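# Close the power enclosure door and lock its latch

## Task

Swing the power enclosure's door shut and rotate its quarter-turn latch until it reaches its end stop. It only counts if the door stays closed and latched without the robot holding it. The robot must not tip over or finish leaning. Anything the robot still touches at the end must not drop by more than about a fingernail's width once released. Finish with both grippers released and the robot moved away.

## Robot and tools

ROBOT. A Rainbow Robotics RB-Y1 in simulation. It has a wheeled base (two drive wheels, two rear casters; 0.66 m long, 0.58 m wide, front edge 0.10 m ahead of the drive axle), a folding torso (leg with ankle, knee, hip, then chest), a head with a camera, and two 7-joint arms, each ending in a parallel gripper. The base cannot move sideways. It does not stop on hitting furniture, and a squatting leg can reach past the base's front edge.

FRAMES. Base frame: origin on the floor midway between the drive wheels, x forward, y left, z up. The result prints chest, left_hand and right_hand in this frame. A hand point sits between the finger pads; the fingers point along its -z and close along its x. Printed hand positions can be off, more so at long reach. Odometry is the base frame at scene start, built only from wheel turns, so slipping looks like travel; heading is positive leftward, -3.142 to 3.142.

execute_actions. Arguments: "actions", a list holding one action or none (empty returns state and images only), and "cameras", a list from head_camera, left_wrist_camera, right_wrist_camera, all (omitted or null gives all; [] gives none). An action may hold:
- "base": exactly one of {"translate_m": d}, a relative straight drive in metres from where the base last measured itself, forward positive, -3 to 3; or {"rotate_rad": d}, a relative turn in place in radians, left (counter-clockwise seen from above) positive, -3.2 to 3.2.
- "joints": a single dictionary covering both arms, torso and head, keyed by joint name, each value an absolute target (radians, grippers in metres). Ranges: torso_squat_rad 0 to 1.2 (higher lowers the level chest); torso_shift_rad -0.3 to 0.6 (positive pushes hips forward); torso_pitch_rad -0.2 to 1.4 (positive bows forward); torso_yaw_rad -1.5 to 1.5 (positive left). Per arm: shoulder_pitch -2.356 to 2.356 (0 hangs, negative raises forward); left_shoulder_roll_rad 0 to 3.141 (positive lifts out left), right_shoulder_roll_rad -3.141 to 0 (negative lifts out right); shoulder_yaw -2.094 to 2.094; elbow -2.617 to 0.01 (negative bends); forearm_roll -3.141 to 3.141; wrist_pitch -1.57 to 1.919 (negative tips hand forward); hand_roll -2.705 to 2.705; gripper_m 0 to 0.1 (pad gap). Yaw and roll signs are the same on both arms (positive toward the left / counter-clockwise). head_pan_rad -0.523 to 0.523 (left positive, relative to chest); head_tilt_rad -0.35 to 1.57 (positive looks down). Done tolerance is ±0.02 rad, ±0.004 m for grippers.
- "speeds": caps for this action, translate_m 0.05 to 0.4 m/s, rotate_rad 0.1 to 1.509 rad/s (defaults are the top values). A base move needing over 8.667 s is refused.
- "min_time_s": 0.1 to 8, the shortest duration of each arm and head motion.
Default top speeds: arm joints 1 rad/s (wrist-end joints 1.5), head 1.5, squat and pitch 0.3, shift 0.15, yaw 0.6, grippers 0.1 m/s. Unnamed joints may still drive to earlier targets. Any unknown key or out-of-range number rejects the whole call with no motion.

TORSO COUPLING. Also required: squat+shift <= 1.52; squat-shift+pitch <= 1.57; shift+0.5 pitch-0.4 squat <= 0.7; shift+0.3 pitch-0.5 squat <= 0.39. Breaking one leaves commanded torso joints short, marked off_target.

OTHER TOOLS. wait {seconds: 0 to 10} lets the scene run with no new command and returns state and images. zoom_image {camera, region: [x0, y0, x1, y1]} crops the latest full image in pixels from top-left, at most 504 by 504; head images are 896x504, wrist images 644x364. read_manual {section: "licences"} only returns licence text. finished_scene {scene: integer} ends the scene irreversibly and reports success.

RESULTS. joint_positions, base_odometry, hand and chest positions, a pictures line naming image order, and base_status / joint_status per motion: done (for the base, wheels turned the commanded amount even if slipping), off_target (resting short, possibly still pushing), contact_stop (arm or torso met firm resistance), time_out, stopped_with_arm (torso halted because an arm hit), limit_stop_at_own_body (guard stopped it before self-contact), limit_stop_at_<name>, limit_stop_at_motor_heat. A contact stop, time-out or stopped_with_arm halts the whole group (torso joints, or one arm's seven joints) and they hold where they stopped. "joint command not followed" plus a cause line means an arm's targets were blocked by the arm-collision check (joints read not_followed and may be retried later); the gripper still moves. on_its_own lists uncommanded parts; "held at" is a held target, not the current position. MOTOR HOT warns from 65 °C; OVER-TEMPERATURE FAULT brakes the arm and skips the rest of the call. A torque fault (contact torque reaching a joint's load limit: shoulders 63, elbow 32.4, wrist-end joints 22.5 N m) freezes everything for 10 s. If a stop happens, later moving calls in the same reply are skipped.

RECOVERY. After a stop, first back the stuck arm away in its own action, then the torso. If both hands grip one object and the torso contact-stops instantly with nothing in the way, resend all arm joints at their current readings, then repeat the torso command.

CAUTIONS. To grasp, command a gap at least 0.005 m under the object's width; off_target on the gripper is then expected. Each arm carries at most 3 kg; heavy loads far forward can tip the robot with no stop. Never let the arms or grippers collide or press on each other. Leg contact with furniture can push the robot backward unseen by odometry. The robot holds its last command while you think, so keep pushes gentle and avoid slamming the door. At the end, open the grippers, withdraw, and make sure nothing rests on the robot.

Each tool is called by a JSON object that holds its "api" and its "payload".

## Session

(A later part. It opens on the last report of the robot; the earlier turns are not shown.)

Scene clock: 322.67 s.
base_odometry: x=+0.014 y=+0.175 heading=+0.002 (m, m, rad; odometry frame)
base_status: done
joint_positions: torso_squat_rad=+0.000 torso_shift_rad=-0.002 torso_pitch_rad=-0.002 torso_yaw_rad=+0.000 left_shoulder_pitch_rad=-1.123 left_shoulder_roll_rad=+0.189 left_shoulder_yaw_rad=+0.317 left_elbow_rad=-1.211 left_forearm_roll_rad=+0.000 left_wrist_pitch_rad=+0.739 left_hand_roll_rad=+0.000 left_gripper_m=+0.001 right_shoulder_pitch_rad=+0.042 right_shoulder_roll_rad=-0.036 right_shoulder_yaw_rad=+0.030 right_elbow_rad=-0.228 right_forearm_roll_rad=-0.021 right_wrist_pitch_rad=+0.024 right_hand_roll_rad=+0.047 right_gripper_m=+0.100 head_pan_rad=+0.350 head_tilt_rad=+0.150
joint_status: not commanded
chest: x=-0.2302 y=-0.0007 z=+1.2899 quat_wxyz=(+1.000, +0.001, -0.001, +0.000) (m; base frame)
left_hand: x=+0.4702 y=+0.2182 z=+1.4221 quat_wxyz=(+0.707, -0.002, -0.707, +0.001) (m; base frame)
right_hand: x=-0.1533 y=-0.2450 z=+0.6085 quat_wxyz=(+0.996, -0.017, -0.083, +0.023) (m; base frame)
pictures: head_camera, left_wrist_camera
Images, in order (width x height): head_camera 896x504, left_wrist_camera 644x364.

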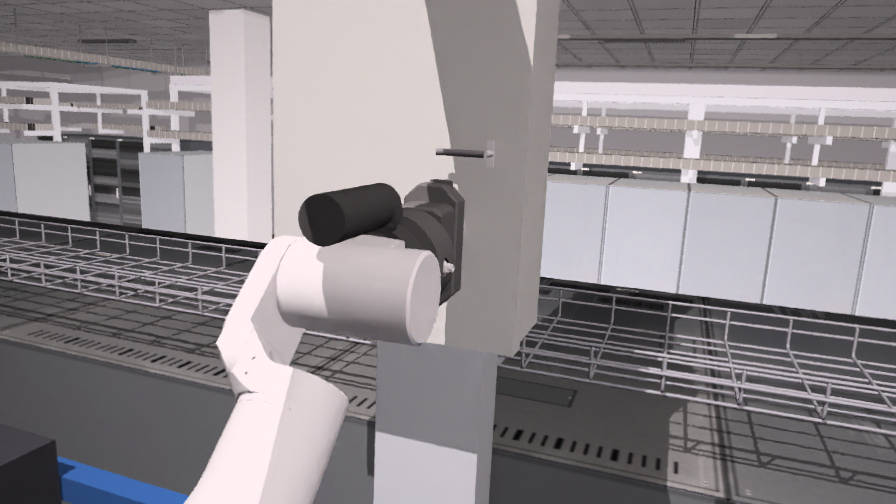

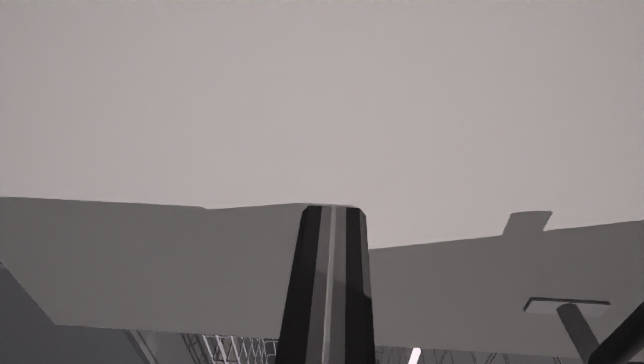

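{"api": "execute_actions", "payload": {"actions": [{"joints":{"left_shoulder_pitch_rad":-1.249,"left_shoulder_roll_rad":0.2345,"left_shoulder_yaw_rad":0.330,"left_elbow_rad":-1.69,"left_wrist_pitch_rad":1.349,"head_tilt_rad":0.05},"min_time_s":1}], "cameras": []}}

{"api": "execute_actions", "payload": {"actions": [{"joints":{"left_gripper_m":0.05}}], "cameras": ["head_camera","left_wrist_camera"]}}

Scene clock: 359.73 s.
base_odometry: x=+0.014 y=+0.175 heading=+0.001 (m, m, rad; odometry frame)
base_status: not commanded
joint_positions: torso_squat_rad=+0.000 torso_shift_rad=+0.000 torso_pitch_rad=+0.000 torso_yaw_rad=+0.000 left_shoulder_pitch_rad=-1.249 left_shoulder_roll_rad=+0.234 left_shoulder_yaw_rad=+0.330 left_elbow_rad=-1.690 left_forearm_roll_rad=+0.000 left_wrist_pitch_rad=+1.349 left_hand_roll_rad=+0.000 left_gripper_m=+0.000 right_shoulder_pitch_rad=+0.042 right_shoulder_roll_rad=-0.036 right_shoulder_yaw_rad=+0.030 right_elbow_rad=-0.228 right_forearm_roll_rad=-0.021 right_wrist_pitch_rad=+0.024 right_hand_roll_rad=+0.047 right_gripper_m=+0.100 head_pan_rad=+0.350 head_tilt_rad=+0.050
joint_status: all done
chest: x=-0.2282 y=-0.0007 z=+1.2899 quat_wxyz=(+1.000, +0.001, +0.000, +0.000) (m; base frame)
left_hand: x=+0.3596 y=+0.2187 z=+1.5498 quat_wxyz=(+0.707, +0.000, -0.707, -0.001) (m; base frame)
right_hand: x=-0.1533 y=-0.2451 z=+0.6083 quat_wxyz=(+0.996, -0.017, -0.081, +0.023) (m; base frame)
pictures: none
No camera images: the call's "cameras" was empty. Leave "cameras" out to get every camera's image.

Scene clock: 360.70 s.
base_odometry: x=+0.014 y=+0.175 heading=+0.001 (m, m, rad; odometry frame)
base_status: not commanded
joint_positions: torso_squat_rad=+0.000 torso_shift_rad=+0.000 torso_pitch_rad=+0.000 torso_yaw_rad=+0.000 left_shoulder_pitch_rad=-1.249 left_shoulder_roll_rad=+0.234 left_shoulder_yaw_rad=+0.330 left_elbow_rad=-1.690 left_forearm_roll_rad=+0.000 left_wrist_pitch_rad=+1.349 left_hand_roll_rad=+0.000 left_gripper_m=+0.050 right_shoulder_pitch_rad=+0.042 right_shoulder_roll_rad=-0.036 right_shoulder_yaw_rad=+0.030 right_elbow_rad=-0.228 right_forearm_roll_rad=-0.021 right_wrist_pitch_rad=+0.024 right_hand_roll_rad=+0.047 right_gripper_m=+0.100 head_pan_rad=+0.350 head_tilt_rad=+0.050
joint_status: all done
chest: x=-0.2282 y=-0.0007 z=+1.2899 quat_wxyz=(+1.000, +0.001, +0.000, +0.000) (m; base frame)
left_hand: x=+0.3596 y=+0.2187 z=+1.5498 quat_wxyz=(+0.707, +0.000, -0.707, -0.001) (m; base frame)
right_hand: x=-0.1533 y=-0.2451 z=+0.6083 quat_wxyz=(+0.996, -0.017, -0.081, +0.023) (m; base frame)
pictures: head_camera, left_wrist_camera
Images, in order (width x height): head_camera 896x504, left_wrist_camera 644x364.

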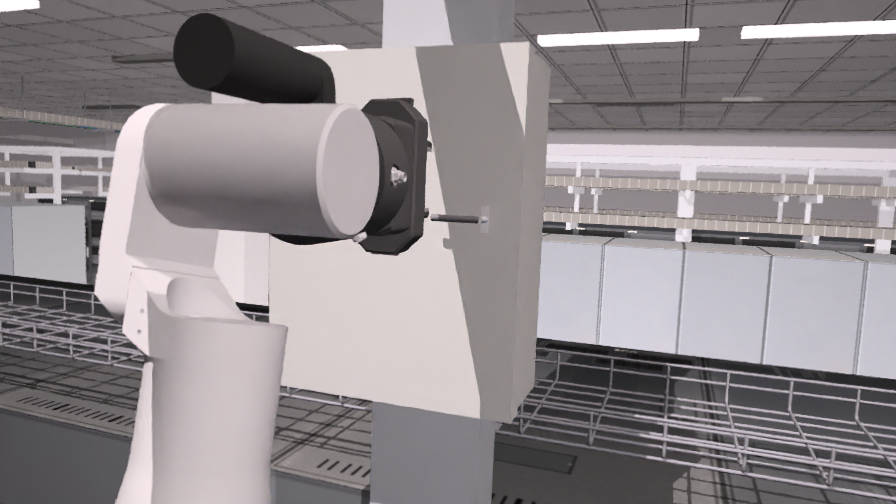

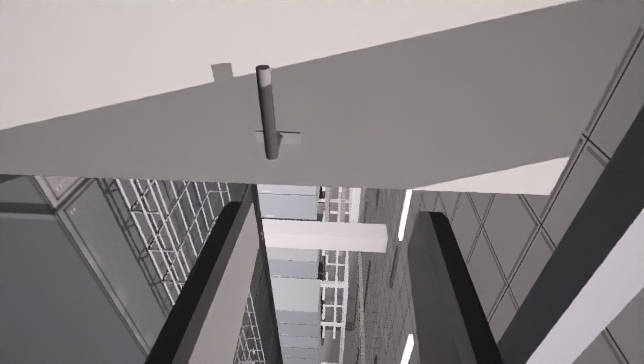

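{"api": "execute_actions", "payload": {"actions": [{"joints":{"torso_yaw_rad":-0.05,"left_shoulder_pitch_rad":-1.191,"left_shoulder_roll_rad":0.215,"left_shoulder_yaw_rad":0.323,"left_elbow_rad":-1.636,"left_wrist_pitch_rad":1.234,"left_gripper_m":0.04,"head_pan_rad":0.4},"min_time_s":0.5}], "cameras": ["head_camera","left_wrist_camera"]}}

Scene clock: 394.07 s.
base_odometry: x=+0.014 y=+0.175 heading=+0.001 (m, m, rad; odometry frame)
base_status: not commanded
joint_positions: torso_squat_rad=+0.000 torso_shift_rad=+0.000 torso_pitch_rad=+0.000 torso_yaw_rad=-0.050 left_shoulder_pitch_rad=-1.191 left_shoulder_roll_rad=+0.215 left_shoulder_yaw_rad=+0.323 left_elbow_rad=-1.636 left_forearm_roll_rad=+0.000 left_wrist_pitch_rad=+1.234 left_hand_roll_rad=+0.000 left_gripper_m=+0.040 right_shoulder_pitch_rad=+0.042 right_shoulder_roll_rad=-0.036 right_shoulder_yaw_rad=+0.030 right_elbow_rad=-0.228 right_forearm_roll_rad=-0.021 right_wrist_pitch_rad=+0.024 right_hand_roll_rad=+0.047 right_gripper_m=+0.100 head_pan_rad=+0.400 head_tilt_rad=+0.050
joint_status: all done
chest: x=-0.2282 y=-0.0008 z=+1.2899 quat_wxyz=(+1.000, +0.001, +0.000, -0.025) (m; base frame)
left_hand: x=+0.3927 y=+0.1883 z=+1.5220 quat_wxyz=(+0.707, -0.017, -0.707, -0.018) (m; base frame)
right_hand: x=-0.1656 y=-0.2485 z=+0.6083 quat_wxyz=(+0.997, -0.019, -0.081, -0.002) (m; base frame)
pictures: head_camera, left_wrist_camera
Images, in order (width x height): head_camera 896x504, left_wrist_camera 644x364.

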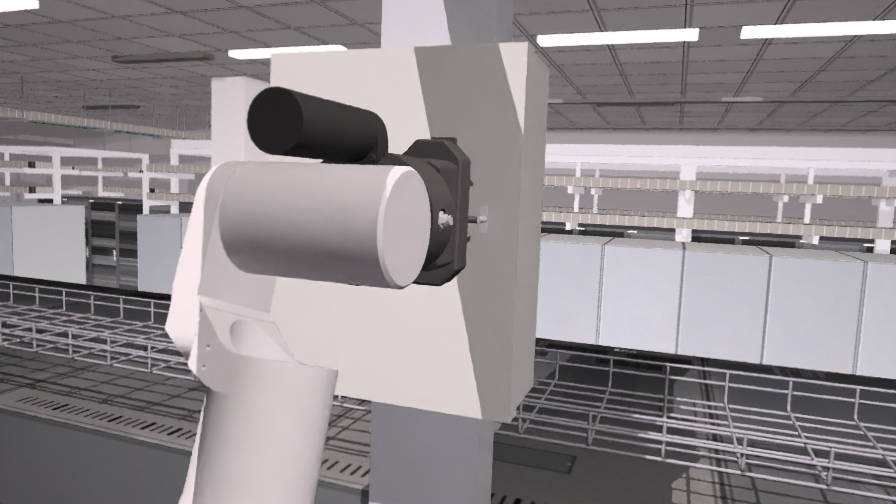

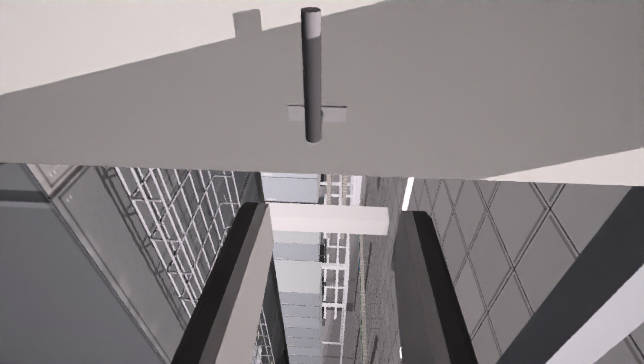

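{"api": "execute_actions", "payload": {"actions": [{"joints":{"left_shoulder_pitch_rad":-1.326,"left_shoulder_roll_rad":0.263,"left_shoulder_yaw_rad":0.339,"left_elbow_rad":-1.187,"left_wrist_pitch_rad":0.927},"min_time_s":1.5}], "cameras": ["head_camera","left_wrist_camera"]}}

Scene clock: 416.57 s.
base_odometry: x=+0.014 y=+0.175 heading=+0.001 (m, m, rad; odometry frame)
base_status: not commanded
joint_positions: torso_squat_rad=+0.000 torso_shift_rad=+0.000 torso_pitch_rad=+0.000 torso_yaw_rad=-0.050 left_shoulder_pitch_rad=-1.326 left_shoulder_roll_rad=+0.263 left_shoulder_yaw_rad=+0.339 left_elbow_rad=-1.187 left_forearm_roll_rad=+0.000 left_wrist_pitch_rad=+0.927 left_hand_roll_rad=+0.000 left_gripper_m=+0.040 right_shoulder_pitch_rad=+0.042 right_shoulder_roll_rad=-0.036 right_shoulder_yaw_rad=+0.030 right_elbow_rad=-0.228 right_forearm_roll_rad=-0.021 right_wrist_pitch_rad=+0.024 right_hand_roll_rad=+0.047 right_gripper_m=+0.100 head_pan_rad=+0.400 head_tilt_rad=+0.050
joint_status: all done
chest: x=-0.2282 y=-0.0008 z=+1.2899 quat_wxyz=(+1.000, +0.001, +0.000, -0.025) (m; base frame)
left_hand: x=+0.4658 y=+0.1857 z=+1.5154 quat_wxyz=(+0.707, -0.017, -0.707, -0.017) (m; base frame)
right_hand: x=-0.1656 y=-0.2485 z=+0.6083 quat_wxyz=(+0.997, -0.019, -0.081, -0.002) (m; base frame)
pictures: head_camera, left_wrist_camera
Images, in order (width x height): head_camera 896x504, left_wrist_camera 644x364.

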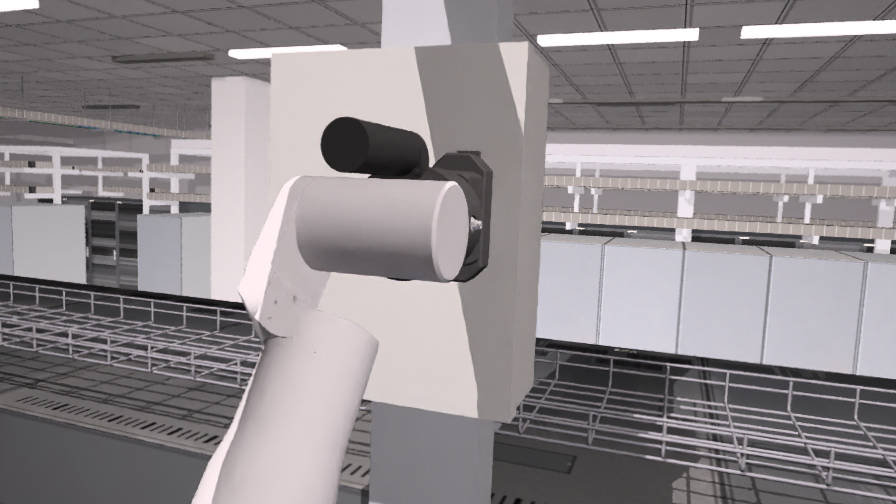

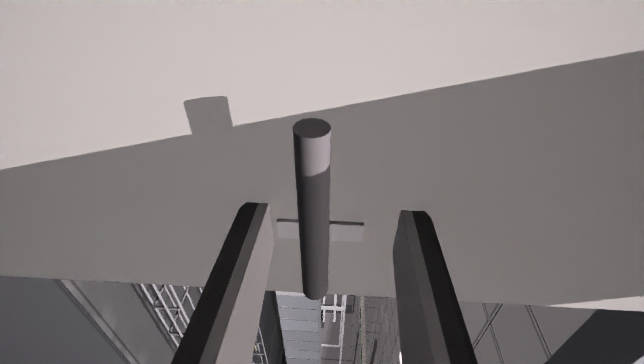

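{"api": "execute_actions", "payload": {"actions": [{"joints":{"left_shoulder_pitch_rad":-1.315,"left_wrist_pitch_rad":0.916,"left_gripper_m":0.022},"min_time_s":0.5}], "cameras": ["left_wrist_camera"]}}

Scene clock: 424.37 s.
base_odometry: x=+0.014 y=+0.175 heading=+0.001 (m, m, rad; odometry frame)
base_status: not commanded
joint_positions: torso_squat_rad=+0.000 torso_shift_rad=-0.001 torso_pitch_rad=+0.000 torso_yaw_rad=-0.050 left_shoulder_pitch_rad=-1.315 left_shoulder_roll_rad=+0.262 left_shoulder_yaw_rad=+0.339 left_elbow_rad=-1.187 left_forearm_roll_rad=+0.000 left_wrist_pitch_rad=+0.917 left_hand_roll_rad=+0.000 left_gripper_m=+0.025 right_shoulder_pitch_rad=+0.042 right_shoulder_roll_rad=-0.036 right_shoulder_yaw_rad=+0.030 right_elbow_rad=-0.228 right_forearm_roll_rad=-0.021 right_wrist_pitch_rad=+0.024 right_hand_roll_rad=+0.047 right_gripper_m=+0.100 head_pan_rad=+0.400 head_tilt_rad=+0.050
joint_status: all done
chest: x=-0.2285 y=-0.0008 z=+1.2899 quat_wxyz=(+1.000, +0.001, +0.000, -0.025) (m; base frame)
left_hand: x=+0.4669 y=+0.1872 z=+1.5110 quat_wxyz=(+0.707, -0.016, -0.707, -0.017) (m; base frame)
right_hand: x=-0.1657 y=-0.2485 z=+0.6083 quat_wxyz=(+0.997, -0.019, -0.081, -0.002) (m; base frame)
pictures: left_wrist_camera
Images, in order (width x height): left_wrist_camera 644x364.

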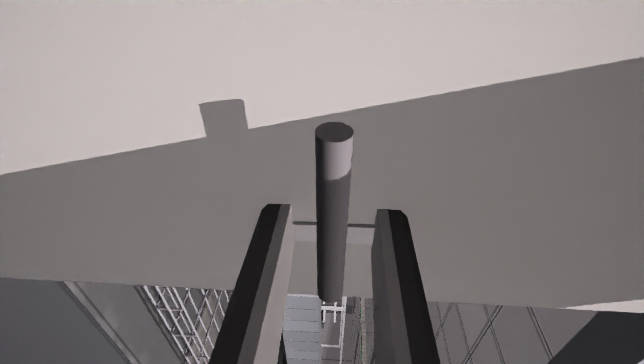

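{"api": "execute_actions", "payload": {"actions": [{"joints":{"left_shoulder_pitch_rad":-1.305,"left_shoulder_roll_rad":0.26,"left_elbow_rad":-1.218,"left_wrist_pitch_rad":0.937},"min_time_s":0.5}], "cameras": []}}

{"api": "execute_actions", "payload": {"actions": [{"joints":{"left_gripper_m":0.003}}], "cameras": ["left_wrist_camera"]}}

Scene clock: 433.50 s.
base_odometry: x=+0.014 y=+0.175 heading=+0.001 (m, m, rad; odometry frame)
base_status: not commanded
joint_positions: torso_squat_rad=+0.000 torso_shift_rad=+0.000 torso_pitch_rad=+0.001 torso_yaw_rad=-0.050 left_shoulder_pitch_rad=-1.305 left_shoulder_roll_rad=+0.259 left_shoulder_yaw_rad=+0.339 left_elbow_rad=-1.218 left_forearm_roll_rad=+0.000 left_wrist_pitch_rad=+0.937 left_hand_roll_rad=+0.000 left_gripper_m=+0.025 right_shoulder_pitch_rad=+0.042 right_shoulder_roll_rad=-0.036 right_shoulder_yaw_rad=+0.030 right_elbow_rad=-0.228 right_forearm_roll_rad=-0.021 right_wrist_pitch_rad=+0.024 right_hand_roll_rad=+0.047 right_gripper_m=+0.100 head_pan_rad=+0.400 head_tilt_rad=+0.050
joint_status: all done
chest: x=-0.2281 y=-0.0009 z=+1.2899 quat_wxyz=(+1.000, +0.001, +0.000, -0.025) (m; base frame)
left_hand: x=+0.4633 y=+0.1879 z=+1.5113 quat_wxyz=(+0.707, -0.016, -0.707, -0.016) (m; base frame)
right_hand: x=-0.1657 y=-0.2485 z=+0.6083 quat_wxyz=(+0.997, -0.019, -0.081, -0.002) (m; base frame)
pictures: none
No camera images: the call's "cameras" was empty. Leave "cameras" out to get every camera's image.

Scene clock: 434.17 s.
base_odometry: x=+0.014 y=+0.175 heading=+0.001 (m, m, rad; odometry frame)
base_status: not commanded
joint_positions: torso_squat_rad=+0.000 torso_shift_rad=+0.000 torso_pitch_rad=+0.001 torso_yaw_rad=-0.050 left_shoulder_pitch_rad=-1.305 left_shoulder_roll_rad=+0.259 left_shoulder_yaw_rad=+0.339 left_elbow_rad=-1.218 left_forearm_roll_rad=+0.000 left_wrist_pitch_rad=+0.937 left_hand_roll_rad=+0.000 left_gripper_m=+0.025 right_shoulder_pitch_rad=+0.042 right_shoulder_roll_rad=-0.036 right_shoulder_yaw_rad=+0.030 right_elbow_rad=-0.228 right_forearm_roll_rad=-0.021 right_wrist_pitch_rad=+0.024 right_hand_roll_rad=+0.047 right_gripper_m=+0.100 head_pan_rad=+0.400 head_tilt_rad=+0.050
joint_status: left_gripper_m off_target (ended at +0.025, target +0.003)
chest: x=-0.2281 y=-0.0009 z=+1.2899 quat_wxyz=(+1.000, +0.001, +0.000, -0.025) (m; base frame)
left_hand: x=+0.4633 y=+0.1879 z=+1.5113 quat_wxyz=(+0.707, -0.016, -0.707, -0.016) (m; base frame)
right_hand: x=-0.1657 y=-0.2485 z=+0.6083 quat_wxyz=(+0.997, -0.019, -0.081, -0.002) (m; base frame)
pictures: left_wrist_camera
Images, in order (width x height): left_wrist_camera 644x364.

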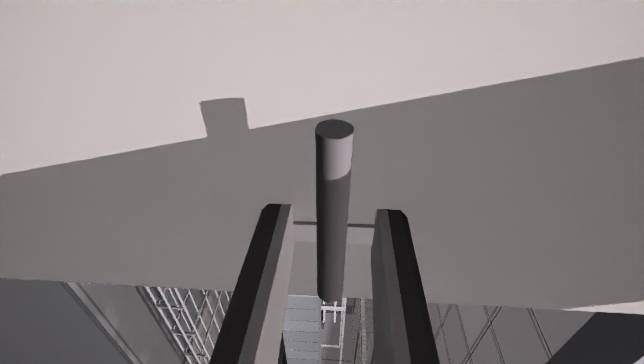

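{"api": "execute_actions", "payload": {"actions": [{"joints":{"left_gripper_m":0.035}}], "cameras": []}}

{"api": "execute_actions", "payload": {"actions": [{"joints":{"torso_yaw_rad":-0.062,"left_shoulder_pitch_rad":-1.285,"left_shoulder_roll_rad":0.253,"left_shoulder_yaw_rad":0.337,"left_elbow_rad":-1.28,"left_wrist_pitch_rad":0.978},"min_time_s":0.7}], "cameras": ["left_wrist_camera"]}}

{"api": "execute_actions", "payload": {"actions": [{"joints":{"left_gripper_m":0.002}}], "cameras": ["left_wrist_camera"]}}

Scene clock: 453.80 s.
base_odometry: x=+0.014 y=+0.175 heading=+0.001 (m, m, rad; odometry frame)
base_status: not commanded
joint_positions: torso_squat_rad=+0.000 torso_shift_rad=+0.000 torso_pitch_rad=+0.001 torso_yaw_rad=-0.050 left_shoulder_pitch_rad=-1.305 left_shoulder_roll_rad=+0.260 left_shoulder_yaw_rad=+0.339 left_elbow_rad=-1.218 left_forearm_roll_rad=+0.000 left_wrist_pitch_rad=+0.937 left_hand_roll_rad=+0.000 left_gripper_m=+0.035 right_shoulder_pitch_rad=+0.042 right_shoulder_roll_rad=-0.036 right_shoulder_yaw_rad=+0.030 right_elbow_rad=-0.228 right_forearm_roll_rad=-0.021 right_wrist_pitch_rad=+0.024 right_hand_roll_rad=+0.047 right_gripper_m=+0.100 head_pan_rad=+0.400 head_tilt_rad=+0.050
joint_status: all done
chest: x=-0.2281 y=-0.0008 z=+1.2899 quat_wxyz=(+1.000, +0.001, +0.000, -0.025) (m; base frame)
left_hand: x=+0.4632 y=+0.1888 z=+1.5116 quat_wxyz=(+0.707, -0.015, -0.707, -0.016) (m; base frame)
right_hand: x=-0.1657 y=-0.2485 z=+0.6083 quat_wxyz=(+0.997, -0.019, -0.081, -0.002) (m; base frame)
pictures: none
No camera images: the call's "cameras" was empty. Leave "cameras" out to get every camera's image.

Scene clock: 454.80 s.
base_odometry: x=+0.014 y=+0.175 heading=+0.001 (m, m, rad; odometry frame)
base_status: not commanded
joint_positions: torso_squat_rad=+0.000 torso_shift_rad=+0.000 torso_pitch_rad=+0.001 torso_yaw_rad=-0.062 left_shoulder_pitch_rad=-1.285 left_shoulder_roll_rad=+0.253 left_shoulder_yaw_rad=+0.337 left_elbow_rad=-1.280 left_forearm_roll_rad=+0.000 left_wrist_pitch_rad=+0.978 left_hand_roll_rad=+0.000 left_gripper_m=+0.035 right_shoulder_pitch_rad=+0.042 right_shoulder_roll_rad=-0.036 right_shoulder_yaw_rad=+0.030 right_elbow_rad=-0.228 right_forearm_roll_rad=-0.021 right_wrist_pitch_rad=+0.024 right_hand_roll_rad=+0.047 right_gripper_m=+0.100 head_pan_rad=+0.400 head_tilt_rad=+0.050
joint_status: all done
chest: x=-0.2281 y=-0.0008 z=+1.2899 quat_wxyz=(+1.000, +0.001, +0.000, -0.031) (m; base frame)
left_hand: x=+0.4566 y=+0.1815 z=+1.5130 quat_wxyz=(+0.707, -0.020, -0.707, -0.020) (m; base frame)
right_hand: x=-0.1687 y=-0.2492 z=+0.6083 quat_wxyz=(+0.997, -0.019, -0.081, -0.008) (m; base frame)
pictures: left_wrist_camera
Images, in order (width x height): left_wrist_camera 644x364.

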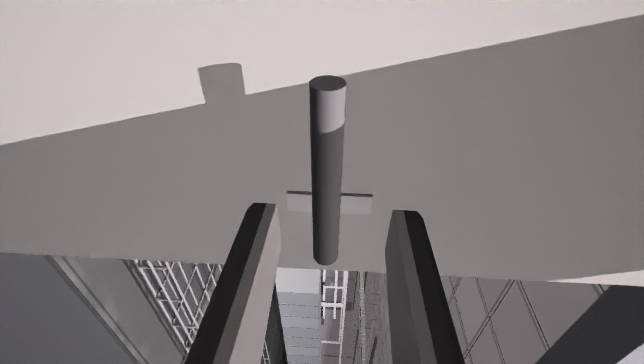

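Scene clock: 455.60 s.
base_odometry: x=+0.014 y=+0.175 heading=+0.001 (m, m, rad; odometry frame)
base_status: not commanded
joint_positions: torso_squat_rad=+0.000 torso_shift_rad=+0.000 torso_pitch_rad=+0.001 torso_yaw_rad=-0.062 left_shoulder_pitch_rad=-1.284 left_shoulder_roll_rad=+0.253 left_shoulder_yaw_rad=+0.337 left_elbow_rad=-1.279 left_forearm_roll_rad=+0.000 left_wrist_pitch_rad=+0.978 left_hand_roll_rad=+0.000 left_gripper_m=+0.005 right_shoulder_pitch_rad=+0.042 right_shoulder_roll_rad=-0.036 right_shoulder_yaw_rad=+0.030 right_elbow_rad=-0.228 right_forearm_roll_rad=-0.021 right_wrist_pitch_rad=+0.024 right_hand_roll_rad=+0.047 right_gripper_m=+0.100 head_pan_rad=+0.400 head_tilt_rad=+0.050
joint_status: all done
chest: x=-0.2281 y=-0.0008 z=+1.2899 quat_wxyz=(+1.000, +0.001, +0.000, -0.031) (m; base frame)
left_hand: x=+0.4569 y=+0.1814 z=+1.5119 quat_wxyz=(+0.707, -0.020, -0.706, -0.020) (m; base frame)
right_hand: x=-0.1687 y=-0.2492 z=+0.6083 quat_wxyz=(+0.997, -0.019, -0.081, -0.008) (m; base frame)
pictures: left_wrist_camera
Images, in order (width x height): left_wrist_camera 644x364.

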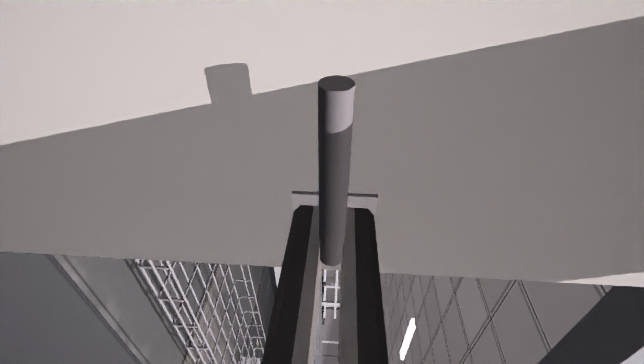

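{"api": "zoom_image", "payload": {"camera": "left_wrist_camera", "region": [240, 60, 440, 364]}}

{"api": "execute_actions", "payload": {"actions": [], "cameras": ["left_wrist_camera"]}}

Region (240, 60, 440, 364) of left_wrist_camera's 644x364 image, scaled by 1.658, with more detail than that image has; it fills the left 332 columns of this view, and the rest is white.

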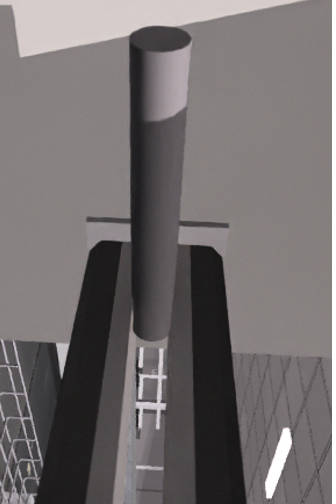

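Scene clock: 479.53 s.
base_odometry: x=+0.014 y=+0.175 heading=+0.001 (m, m, rad; odometry frame)
base_status: not commanded
joint_positions: torso_squat_rad=+0.000 torso_shift_rad=+0.000 torso_pitch_rad=+0.001 torso_yaw_rad=-0.062 left_shoulder_pitch_rad=-1.284 left_shoulder_roll_rad=+0.253 left_shoulder_yaw_rad=+0.337 left_elbow_rad=-1.279 left_forearm_roll_rad=+0.000 left_wrist_pitch_rad=+0.978 left_hand_roll_rad=+0.000 left_gripper_m=+0.005 right_shoulder_pitch_rad=+0.042 right_shoulder_roll_rad=-0.036 right_shoulder_yaw_rad=+0.030 right_elbow_rad=-0.228 right_forearm_roll_rad=-0.021 right_wrist_pitch_rad=+0.024 right_hand_roll_rad=+0.047 right_gripper_m=+0.100 head_pan_rad=+0.400 head_tilt_rad=+0.050
joint_status: all done
chest: x=-0.2281 y=-0.0008 z=+1.2899 quat_wxyz=(+1.000, +0.001, +0.000, -0.031) (m; base frame)
left_hand: x=+0.4569 y=+0.1814 z=+1.5119 quat_wxyz=(+0.707, -0.020, -0.706, -0.020) (m; base frame)
right_hand: x=-0.1687 y=-0.2492 z=+0.6083 quat_wxyz=(+0.997, -0.019, -0.081, -0.008) (m; base frame)
pictures: left_wrist_camera
Images, in order (width x height): left_wrist_camera 644x364.

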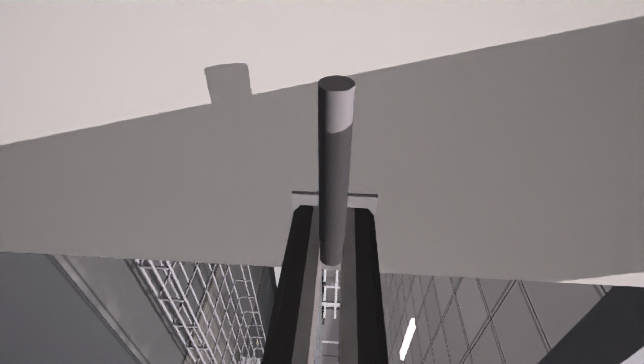

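{"api": "execute_actions", "payload": {"actions": [{"joints":{"left_hand_roll_rad":0.35,"left_gripper_m":0.0},"min_time_s":1}], "cameras": ["head_camera","left_wrist_camera"]}}

Scene clock: 499.13 s.
base_odometry: x=+0.014 y=+0.175 heading=+0.001 (m, m, rad; odometry frame)
base_status: not commanded
joint_positions: torso_squat_rad=+0.000 torso_shift_rad=+0.000 torso_pitch_rad=+0.001 torso_yaw_rad=-0.062 left_shoulder_pitch_rad=-1.285 left_shoulder_roll_rad=+0.253 left_shoulder_yaw_rad=+0.337 left_elbow_rad=-1.280 left_forearm_roll_rad=+0.000 left_wrist_pitch_rad=+0.978 left_hand_roll_rad=+0.350 left_gripper_m=+0.006 right_shoulder_pitch_rad=+0.042 right_shoulder_roll_rad=-0.036 right_shoulder_yaw_rad=+0.030 right_elbow_rad=-0.228 right_forearm_roll_rad=-0.021 right_wrist_pitch_rad=+0.024 right_hand_roll_rad=+0.047 right_gripper_m=+0.100 head_pan_rad=+0.400 head_tilt_rad=+0.050
joint_status: left_gripper_m off_target (ended at +0.006, target +0.000); the others done
chest: x=-0.2281 y=-0.0008 z=+1.2899 quat_wxyz=(+1.000, +0.001, +0.000, -0.031) (m; base frame)
left_hand: x=+0.4566 y=+0.1812 z=+1.5131 quat_wxyz=(+0.699, -0.142, -0.693, +0.104) (m; base frame)
right_hand: x=-0.1687 y=-0.2492 z=+0.6083 quat_wxyz=(+0.997, -0.019, -0.081, -0.008) (m; base frame)
pictures: head_camera, left_wrist_camera
Images, in order (width x height): head_camera 896x504, left_wrist_camera 644x364.

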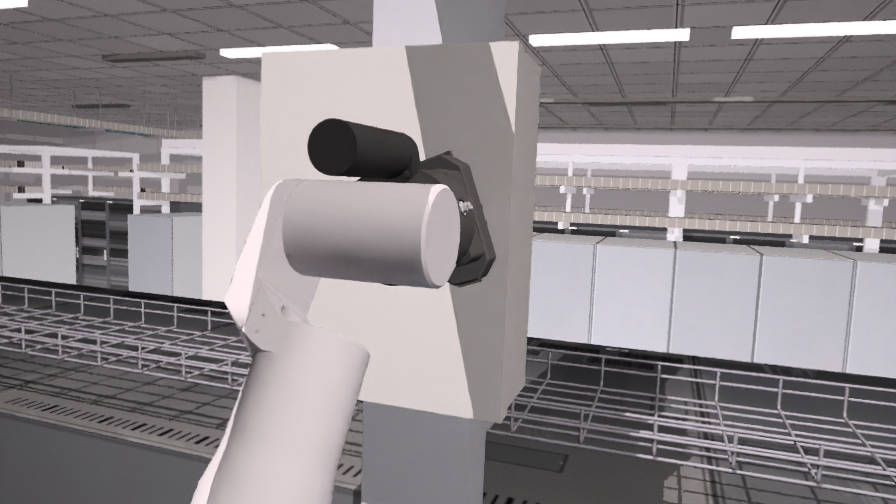

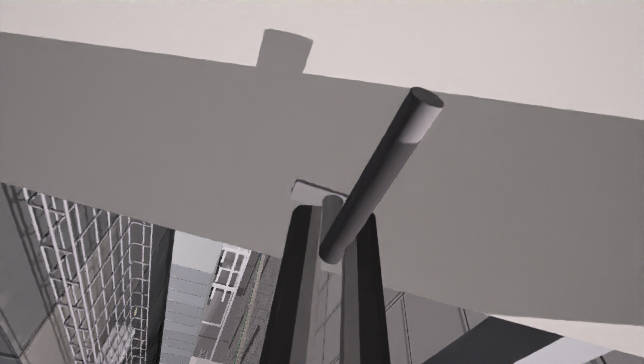

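{"api": "execute_actions", "payload": {"actions": [{"joints":{"left_hand_roll_rad":-0.35},"min_time_s":1.5}], "cameras": ["left_wrist_camera"]}}

Scene clock: 534.67 s.
base_odometry: x=+0.014 y=+0.175 heading=+0.001 (m, m, rad; odometry frame)
base_status: not commanded
joint_positions: torso_squat_rad=+0.000 torso_shift_rad=+0.000 torso_pitch_rad=+0.001 torso_yaw_rad=-0.062 left_shoulder_pitch_rad=-1.283 left_shoulder_roll_rad=+0.251 left_shoulder_yaw_rad=+0.337 left_elbow_rad=-1.279 left_forearm_roll_rad=+0.000 left_wrist_pitch_rad=+0.979 left_hand_roll_rad=-0.350 left_gripper_m=+0.006 right_shoulder_pitch_rad=+0.042 right_shoulder_roll_rad=-0.036 right_shoulder_yaw_rad=+0.030 right_elbow_rad=-0.228 right_forearm_roll_rad=-0.021 right_wrist_pitch_rad=+0.024 right_hand_roll_rad=+0.047 right_gripper_m=+0.100 head_pan_rad=+0.400 head_tilt_rad=+0.050
joint_status: all done
chest: x=-0.2280 y=-0.0008 z=+1.2899 quat_wxyz=(+1.000, +0.001, +0.000, -0.031) (m; base frame)
left_hand: x=+0.4573 y=+0.1804 z=+1.5103 quat_wxyz=(+0.694, +0.103, -0.698, -0.143) (m; base frame)
right_hand: x=-0.1687 y=-0.2492 z=+0.6083 quat_wxyz=(+0.997, -0.019, -0.081, -0.008) (m; base frame)
pictures: left_wrist_camera
Images, in order (width x height): left_wrist_camera 644x364.

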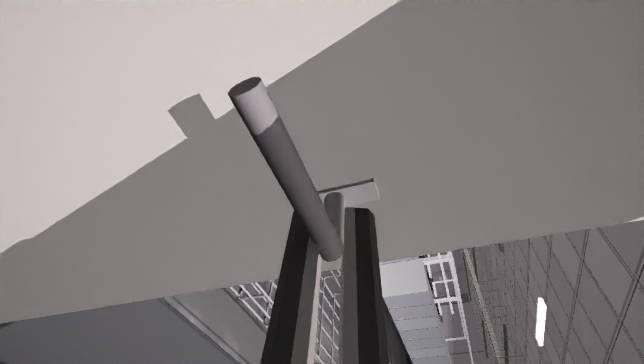

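{"api": "execute_actions", "payload": {"actions": [{"joints":{"left_gripper_m":0.03,"left_hand_roll_rad":0.0},"min_time_s":0.5}], "cameras": []}}

{"api": "execute_actions", "payload": {"actions": [{"joints":{"torso_yaw_rad":-0.02}}], "cameras": ["left_wrist_camera","head_camera"]}}

Scene clock: 585.10 s.
base_odometry: x=+0.014 y=+0.175 heading=+0.001 (m, m, rad; odometry frame)
base_status: not commanded
joint_positions: torso_squat_rad=+0.000 torso_shift_rad=+0.000 torso_pitch_rad=+0.001 torso_yaw_rad=-0.062 left_shoulder_pitch_rad=-1.285 left_shoulder_roll_rad=+0.253 left_shoulder_yaw_rad=+0.337 left_elbow_rad=-1.280 left_forearm_roll_rad=+0.000 left_wrist_pitch_rad=+0.978 left_hand_roll_rad=+0.000 left_gripper_m=+0.030 right_shoulder_pitch_rad=+0.042 right_shoulder_roll_rad=-0.036 right_shoulder_yaw_rad=+0.030 right_elbow_rad=-0.228 right_forearm_roll_rad=-0.021 right_wrist_pitch_rad=+0.024 right_hand_roll_rad=+0.047 right_gripper_m=+0.100 head_pan_rad=+0.400 head_tilt_rad=+0.050
joint_status: all done
chest: x=-0.2281 y=-0.0008 z=+1.2899 quat_wxyz=(+1.000, +0.001, +0.000, -0.031) (m; base frame)
left_hand: x=+0.4567 y=+0.1810 z=+1.5125 quat_wxyz=(+0.707, -0.020, -0.707, -0.020) (m; base frame)
right_hand: x=-0.1687 y=-0.2492 z=+0.6083 quat_wxyz=(+0.997, -0.019, -0.081, -0.008) (m; base frame)
pictures: none
No camera images: the call's "cameras" was empty. Leave "cameras" out to get every camera's image.

Scene clock: 585.77 s.
base_odometry: x=+0.014 y=+0.175 heading=+0.001 (m, m, rad; odometry frame)
base_status: not commanded
joint_positions: torso_squat_rad=+0.000 torso_shift_rad=+0.000 torso_pitch_rad=+0.001 torso_yaw_rad=-0.020 left_shoulder_pitch_rad=-1.285 left_shoulder_roll_rad=+0.253 left_shoulder_yaw_rad=+0.337 left_elbow_rad=-1.280 left_forearm_roll_rad=+0.000 left_wrist_pitch_rad=+0.978 left_hand_roll_rad=+0.000 left_gripper_m=+0.030 right_shoulder_pitch_rad=+0.042 right_shoulder_roll_rad=-0.036 right_shoulder_yaw_rad=+0.030 right_elbow_rad=-0.228 right_forearm_roll_rad=-0.021 right_wrist_pitch_rad=+0.024 right_hand_roll_rad=+0.047 right_gripper_m=+0.100 head_pan_rad=+0.400 head_tilt_rad=+0.050
joint_status: all done
chest: x=-0.2281 y=-0.0008 z=+1.2899 quat_wxyz=(+1.000, +0.001, +0.000, -0.010) (m; base frame)
left_hand: x=+0.4484 y=+0.2099 z=+1.5127 quat_wxyz=(+0.707, -0.005, -0.707, -0.005) (m; base frame)
right_hand: x=-0.1583 y=-0.2465 z=+0.6083 quat_wxyz=(+0.996, -0.018, -0.081, +0.013) (m; base frame)
pictures: head_camera, left_wrist_camera
Images, in order (width x height): head_camera 896x504, left_wrist_camera 644x364.

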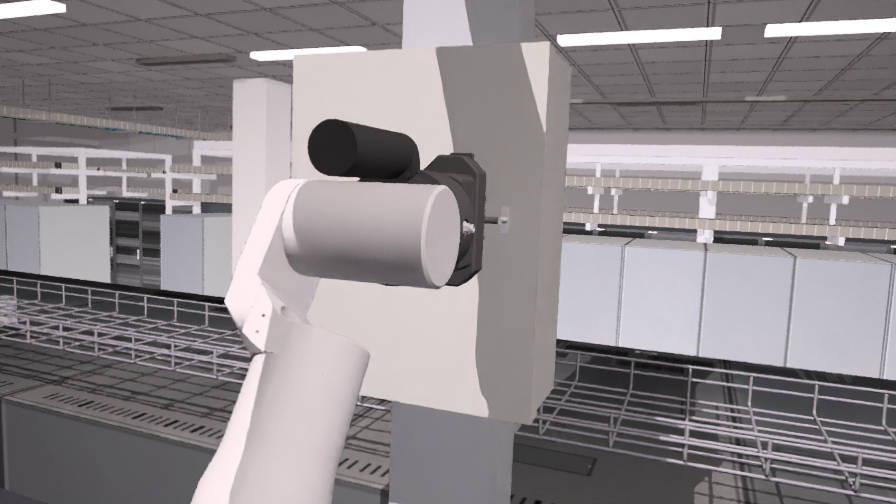

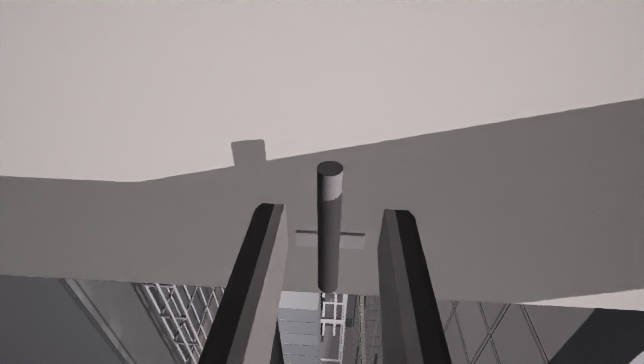

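{"api": "execute_actions", "payload": {"actions": [{"joints":{"left_gripper_m":0.0}}], "cameras": ["left_wrist_camera"]}}

Scene clock: 620.53 s.
base_odometry: x=+0.014 y=+0.175 heading=+0.001 (m, m, rad; odometry frame)
base_status: not commanded
joint_positions: torso_squat_rad=+0.000 torso_shift_rad=+0.000 torso_pitch_rad=+0.001 torso_yaw_rad=-0.020 left_shoulder_pitch_rad=-1.284 left_shoulder_roll_rad=+0.253 left_shoulder_yaw_rad=+0.337 left_elbow_rad=-1.279 left_forearm_roll_rad=+0.000 left_wrist_pitch_rad=+0.978 left_hand_roll_rad=+0.000 left_gripper_m=+0.005 right_shoulder_pitch_rad=+0.042 right_shoulder_roll_rad=-0.036 right_shoulder_yaw_rad=+0.030 right_elbow_rad=-0.228 right_forearm_roll_rad=-0.021 right_wrist_pitch_rad=+0.024 right_hand_roll_rad=+0.047 right_gripper_m=+0.100 head_pan_rad=+0.400 head_tilt_rad=+0.050
joint_status: left_gripper_m off_target (ended at +0.005, target +0.000)
chest: x=-0.2281 y=-0.0008 z=+1.2899 quat_wxyz=(+1.000, +0.001, +0.000, -0.010) (m; base frame)
left_hand: x=+0.4486 y=+0.2099 z=+1.5119 quat_wxyz=(+0.708, -0.005, -0.706, -0.005) (m; base frame)
right_hand: x=-0.1582 y=-0.2465 z=+0.6083 quat_wxyz=(+0.996, -0.018, -0.081, +0.013) (m; base frame)
pictures: left_wrist_camera
Images, in order (width x height): left_wrist_camera 644x364.

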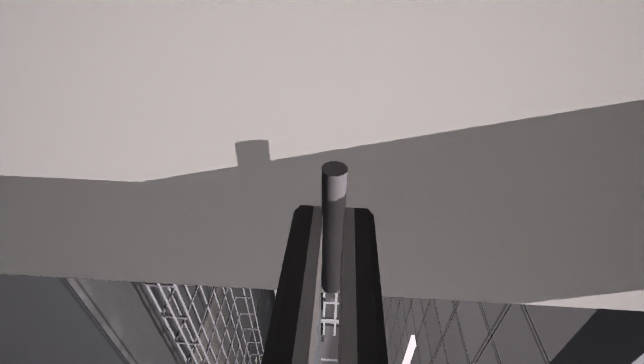

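{"api": "execute_actions", "payload": {"actions": [{"joints":{"left_gripper_m":0.02}}], "cameras": []}}

{"api": "execute_actions", "payload": {"actions": [{"joints":{"left_shoulder_pitch_rad":-1.305,"left_shoulder_roll_rad":0.26,"left_shoulder_yaw_rad":0.339,"left_elbow_rad":-1.218,"left_wrist_pitch_rad":0.937},"min_time_s":0.6}], "cameras": []}}

{"api": "execute_actions", "payload": {"actions": [{"joints":{"left_gripper_m":0.0}}], "cameras": ["left_wrist_camera"]}}

Scene clock: 631.47 s.
base_odometry: x=+0.014 y=+0.175 heading=+0.001 (m, m, rad; odometry frame)
base_status: not commanded
joint_positions: torso_squat_rad=+0.000 torso_shift_rad=+0.000 torso_pitch_rad=+0.001 torso_yaw_rad=-0.020 left_shoulder_pitch_rad=-1.285 left_shoulder_roll_rad=+0.253 left_shoulder_yaw_rad=+0.337 left_elbow_rad=-1.280 left_forearm_roll_rad=+0.000 left_wrist_pitch_rad=+0.978 left_hand_roll_rad=+0.000 left_gripper_m=+0.020 right_shoulder_pitch_rad=+0.042 right_shoulder_roll_rad=-0.036 right_shoulder_yaw_rad=+0.030 right_elbow_rad=-0.228 right_forearm_roll_rad=-0.021 right_wrist_pitch_rad=+0.024 right_hand_roll_rad=+0.047 right_gripper_m=+0.100 head_pan_rad=+0.400 head_tilt_rad=+0.050
joint_status: all done
chest: x=-0.2281 y=-0.0008 z=+1.2899 quat_wxyz=(+1.000, +0.001, +0.000, -0.010) (m; base frame)
left_hand: x=+0.4484 y=+0.2098 z=+1.5125 quat_wxyz=(+0.707, -0.005, -0.707, -0.005) (m; base frame)
right_hand: x=-0.1582 y=-0.2465 z=+0.6083 quat_wxyz=(+0.996, -0.018, -0.081, +0.013) (m; base frame)
pictures: none
No camera images: the call's "cameras" was empty. Leave "cameras" out to get every camera's image.

Scene clock: 632.37 s.
base_odometry: x=+0.014 y=+0.175 heading=+0.001 (m, m, rad; odometry frame)
base_status: not commanded
joint_positions: torso_squat_rad=+0.000 torso_shift_rad=+0.000 torso_pitch_rad=+0.001 torso_yaw_rad=-0.020 left_shoulder_pitch_rad=-1.305 left_shoulder_roll_rad=+0.260 left_shoulder_yaw_rad=+0.339 left_elbow_rad=-1.218 left_forearm_roll_rad=+0.000 left_wrist_pitch_rad=+0.937 left_hand_roll_rad=+0.000 left_gripper_m=+0.020 right_shoulder_pitch_rad=+0.042 right_shoulder_roll_rad=-0.036 right_shoulder_yaw_rad=+0.030 right_elbow_rad=-0.228 right_forearm_roll_rad=-0.021 right_wrist_pitch_rad=+0.024 right_hand_roll_rad=+0.047 right_gripper_m=+0.100 head_pan_rad=+0.400 head_tilt_rad=+0.050
joint_status: all done
chest: x=-0.2281 y=-0.0008 z=+1.2899 quat_wxyz=(+1.000, +0.001, +0.000, -0.010) (m; base frame)
left_hand: x=+0.4572 y=+0.2097 z=+1.5115 quat_wxyz=(+0.707, -0.005, -0.707, -0.005) (m; base frame)
right_hand: x=-0.1582 y=-0.2465 z=+0.6083 quat_wxyz=(+0.996, -0.018, -0.081, +0.013) (m; base frame)
pictures: none
No camera images: the call's "cameras" was empty. Leave "cameras" out to get every camera's image.

Scene clock: 633.07 s.
base_odometry: x=+0.014 y=+0.175 heading=+0.001 (m, m, rad; odometry frame)
base_status: not commanded
joint_positions: torso_squat_rad=+0.000 torso_shift_rad=+0.000 torso_pitch_rad=+0.001 torso_yaw_rad=-0.020 left_shoulder_pitch_rad=-1.305 left_shoulder_roll_rad=+0.260 left_shoulder_yaw_rad=+0.339 left_elbow_rad=-1.218 left_forearm_roll_rad=+0.000 left_wrist_pitch_rad=+0.937 left_hand_roll_rad=+0.000 left_gripper_m=+0.005 right_shoulder_pitch_rad=+0.042 right_shoulder_roll_rad=-0.036 right_shoulder_yaw_rad=+0.030 right_elbow_rad=-0.228 right_forearm_roll_rad=-0.021 right_wrist_pitch_rad=+0.024 right_hand_roll_rad=+0.047 right_gripper_m=+0.100 head_pan_rad=+0.400 head_tilt_rad=+0.050
joint_status: left_gripper_m off_target (ended at +0.005, target +0.000)
chest: x=-0.2281 y=-0.0008 z=+1.2899 quat_wxyz=(+1.000, +0.001, +0.000, -0.010) (m; base frame)
left_hand: x=+0.4572 y=+0.2097 z=+1.5114 quat_wxyz=(+0.707, -0.005, -0.707, -0.005) (m; base frame)
right_hand: x=-0.1582 y=-0.2465 z=+0.6083 quat_wxyz=(+0.996, -0.018, -0.081, +0.013) (m; base frame)
pictures: left_wrist_camera
Images, in order (width x height): left_wrist_camera 644x364.

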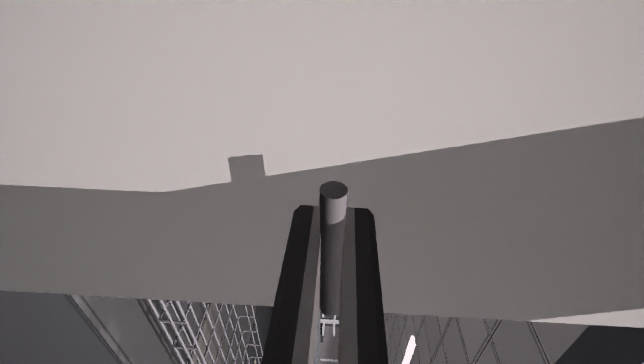

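{"api": "execute_actions", "payload": {"actions": [{"joints":{"left_shoulder_pitch_rad":-1.279,"left_wrist_pitch_rad":0.911,"left_hand_roll_rad":0.4},"min_time_s":1.5}], "cameras": ["left_wrist_camera"]}}

Scene clock: 642.27 s.
base_odometry: x=+0.014 y=+0.175 heading=+0.001 (m, m, rad; odometry frame)
base_status: not commanded
joint_positions: torso_squat_rad=+0.000 torso_shift_rad=-0.001 torso_pitch_rad=-0.001 torso_yaw_rad=-0.020 left_shoulder_pitch_rad=-1.286 left_shoulder_roll_rad=+0.259 left_shoulder_yaw_rad=+0.337 left_elbow_rad=-1.221 left_forearm_roll_rad=+0.001 left_wrist_pitch_rad=+0.909 left_hand_roll_rad=+0.399 left_gripper_m=+0.011 right_shoulder_pitch_rad=+0.042 right_shoulder_roll_rad=-0.036 right_shoulder_yaw_rad=+0.030 right_elbow_rad=-0.228 right_forearm_roll_rad=-0.021 right_wrist_pitch_rad=+0.024 right_hand_roll_rad=+0.047 right_gripper_m=+0.100 head_pan_rad=+0.400 head_tilt_rad=+0.050
joint_status: all done
chest: x=-0.2289 y=-0.0014 z=+1.2899 quat_wxyz=(+1.000, +0.001, +0.000, -0.010) (m; base frame)
left_hand: x=+0.4582 y=+0.2118 z=+1.5080 quat_wxyz=(+0.689, -0.144, -0.698, +0.135) (m; base frame)
right_hand: x=-0.1582 y=-0.2465 z=+0.6082 quat_wxyz=(+0.996, -0.017, -0.082, +0.013) (m; base frame)
pictures: left_wrist_camera
Images, in order (width x height): left_wrist_camera 644x364.

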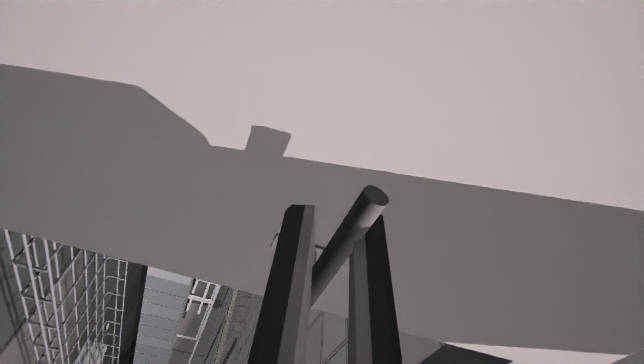

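{"api": "execute_actions", "payload": {"actions": [{"joints":{"left_shoulder_pitch_rad":-1.305,"left_shoulder_roll_rad":0.26,"left_shoulder_yaw_rad":0.339,"left_elbow_rad":-1.218,"left_wrist_pitch_rad":0.937,"left_hand_roll_rad":0.0},"min_time_s":1}], "cameras": []}}

{"api": "execute_actions", "payload": {"actions": [{"joints":{"left_shoulder_pitch_rad":-1.331,"left_wrist_pitch_rad":0.963,"left_hand_roll_rad":-0.4},"min_time_s":1.5}], "cameras": ["left_wrist_camera"]}}

Scene clock: 652.50 s.
base_odometry: x=+0.014 y=+0.175 heading=+0.001 (m, m, rad; odometry frame)
base_status: not commanded
joint_positions: torso_squat_rad=+0.000 torso_shift_rad=-0.001 torso_pitch_rad=+0.000 torso_yaw_rad=-0.020 left_shoulder_pitch_rad=-1.305 left_shoulder_roll_rad=+0.260 left_shoulder_yaw_rad=+0.339 left_elbow_rad=-1.218 left_forearm_roll_rad=+0.000 left_wrist_pitch_rad=+0.937 left_hand_roll_rad=+0.000 left_gripper_m=+0.005 right_shoulder_pitch_rad=+0.042 right_shoulder_roll_rad=-0.036 right_shoulder_yaw_rad=+0.030 right_elbow_rad=-0.228 right_forearm_roll_rad=-0.021 right_wrist_pitch_rad=+0.024 right_hand_roll_rad=+0.047 right_gripper_m=+0.100 head_pan_rad=+0.400 head_tilt_rad=+0.050
joint_status: all done
on_its_own: left_gripper_m moved -0.005 toward your old target +0.000
chest: x=-0.2283 y=-0.0009 z=+1.2899 quat_wxyz=(+1.000, +0.001, +0.000, -0.010) (m; base frame)
left_hand: x=+0.4570 y=+0.2094 z=+1.5115 quat_wxyz=(+0.707, -0.005, -0.707, -0.005) (m; base frame)
right_hand: x=-0.1582 y=-0.2465 z=+0.6083 quat_wxyz=(+0.996, -0.018, -0.081, +0.013) (m; base frame)
pictures: none
No camera images: the call's "cameras" was empty. Leave "cameras" out to get every camera's image.

Scene clock: 654.83 s.
base_odometry: x=+0.014 y=+0.175 heading=+0.001 (m, m, rad; odometry frame)
base_status: not commanded
joint_positions: torso_squat_rad=+0.000 torso_shift_rad=+0.000 torso_pitch_rad=+0.001 torso_yaw_rad=-0.020 left_shoulder_pitch_rad=-1.320 left_shoulder_roll_rad=+0.259 left_shoulder_yaw_rad=+0.340 left_elbow_rad=-1.213 left_forearm_roll_rad=+0.000 left_wrist_pitch_rad=+0.967 left_hand_roll_rad=-0.399 left_gripper_m=+0.012 right_shoulder_pitch_rad=+0.042 right_shoulder_roll_rad=-0.036 right_shoulder_yaw_rad=+0.030 right_elbow_rad=-0.228 right_forearm_roll_rad=-0.021 right_wrist_pitch_rad=+0.024 right_hand_roll_rad=+0.047 right_gripper_m=+0.100 head_pan_rad=+0.400 head_tilt_rad=+0.050
joint_status: left_wrist_pitch_rad contact_stop (moved +0.030 of +0.026); the others done
chest: x=-0.2281 y=-0.0006 z=+1.2899 quat_wxyz=(+1.000, +0.000, +0.000, -0.010) (m; base frame)
left_hand: x=+0.4561 y=+0.2067 z=+1.5119 quat_wxyz=(+0.699, +0.132, -0.687, -0.148) (m; base frame)
right_hand: x=-0.1582 y=-0.2465 z=+0.6084 quat_wxyz=(+0.996, -0.018, -0.081, +0.013) (m; base frame)
pictures: left_wrist_camera
Images, in order (width x height): left_wrist_camera 644x364.

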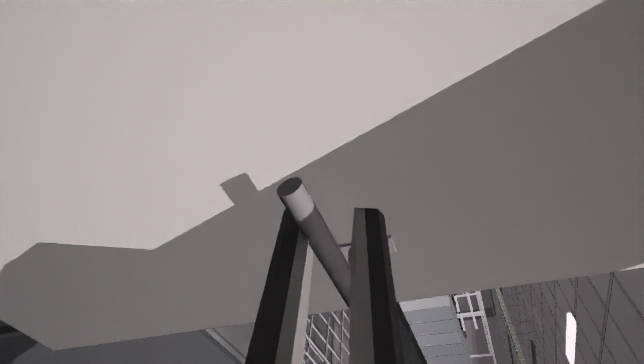

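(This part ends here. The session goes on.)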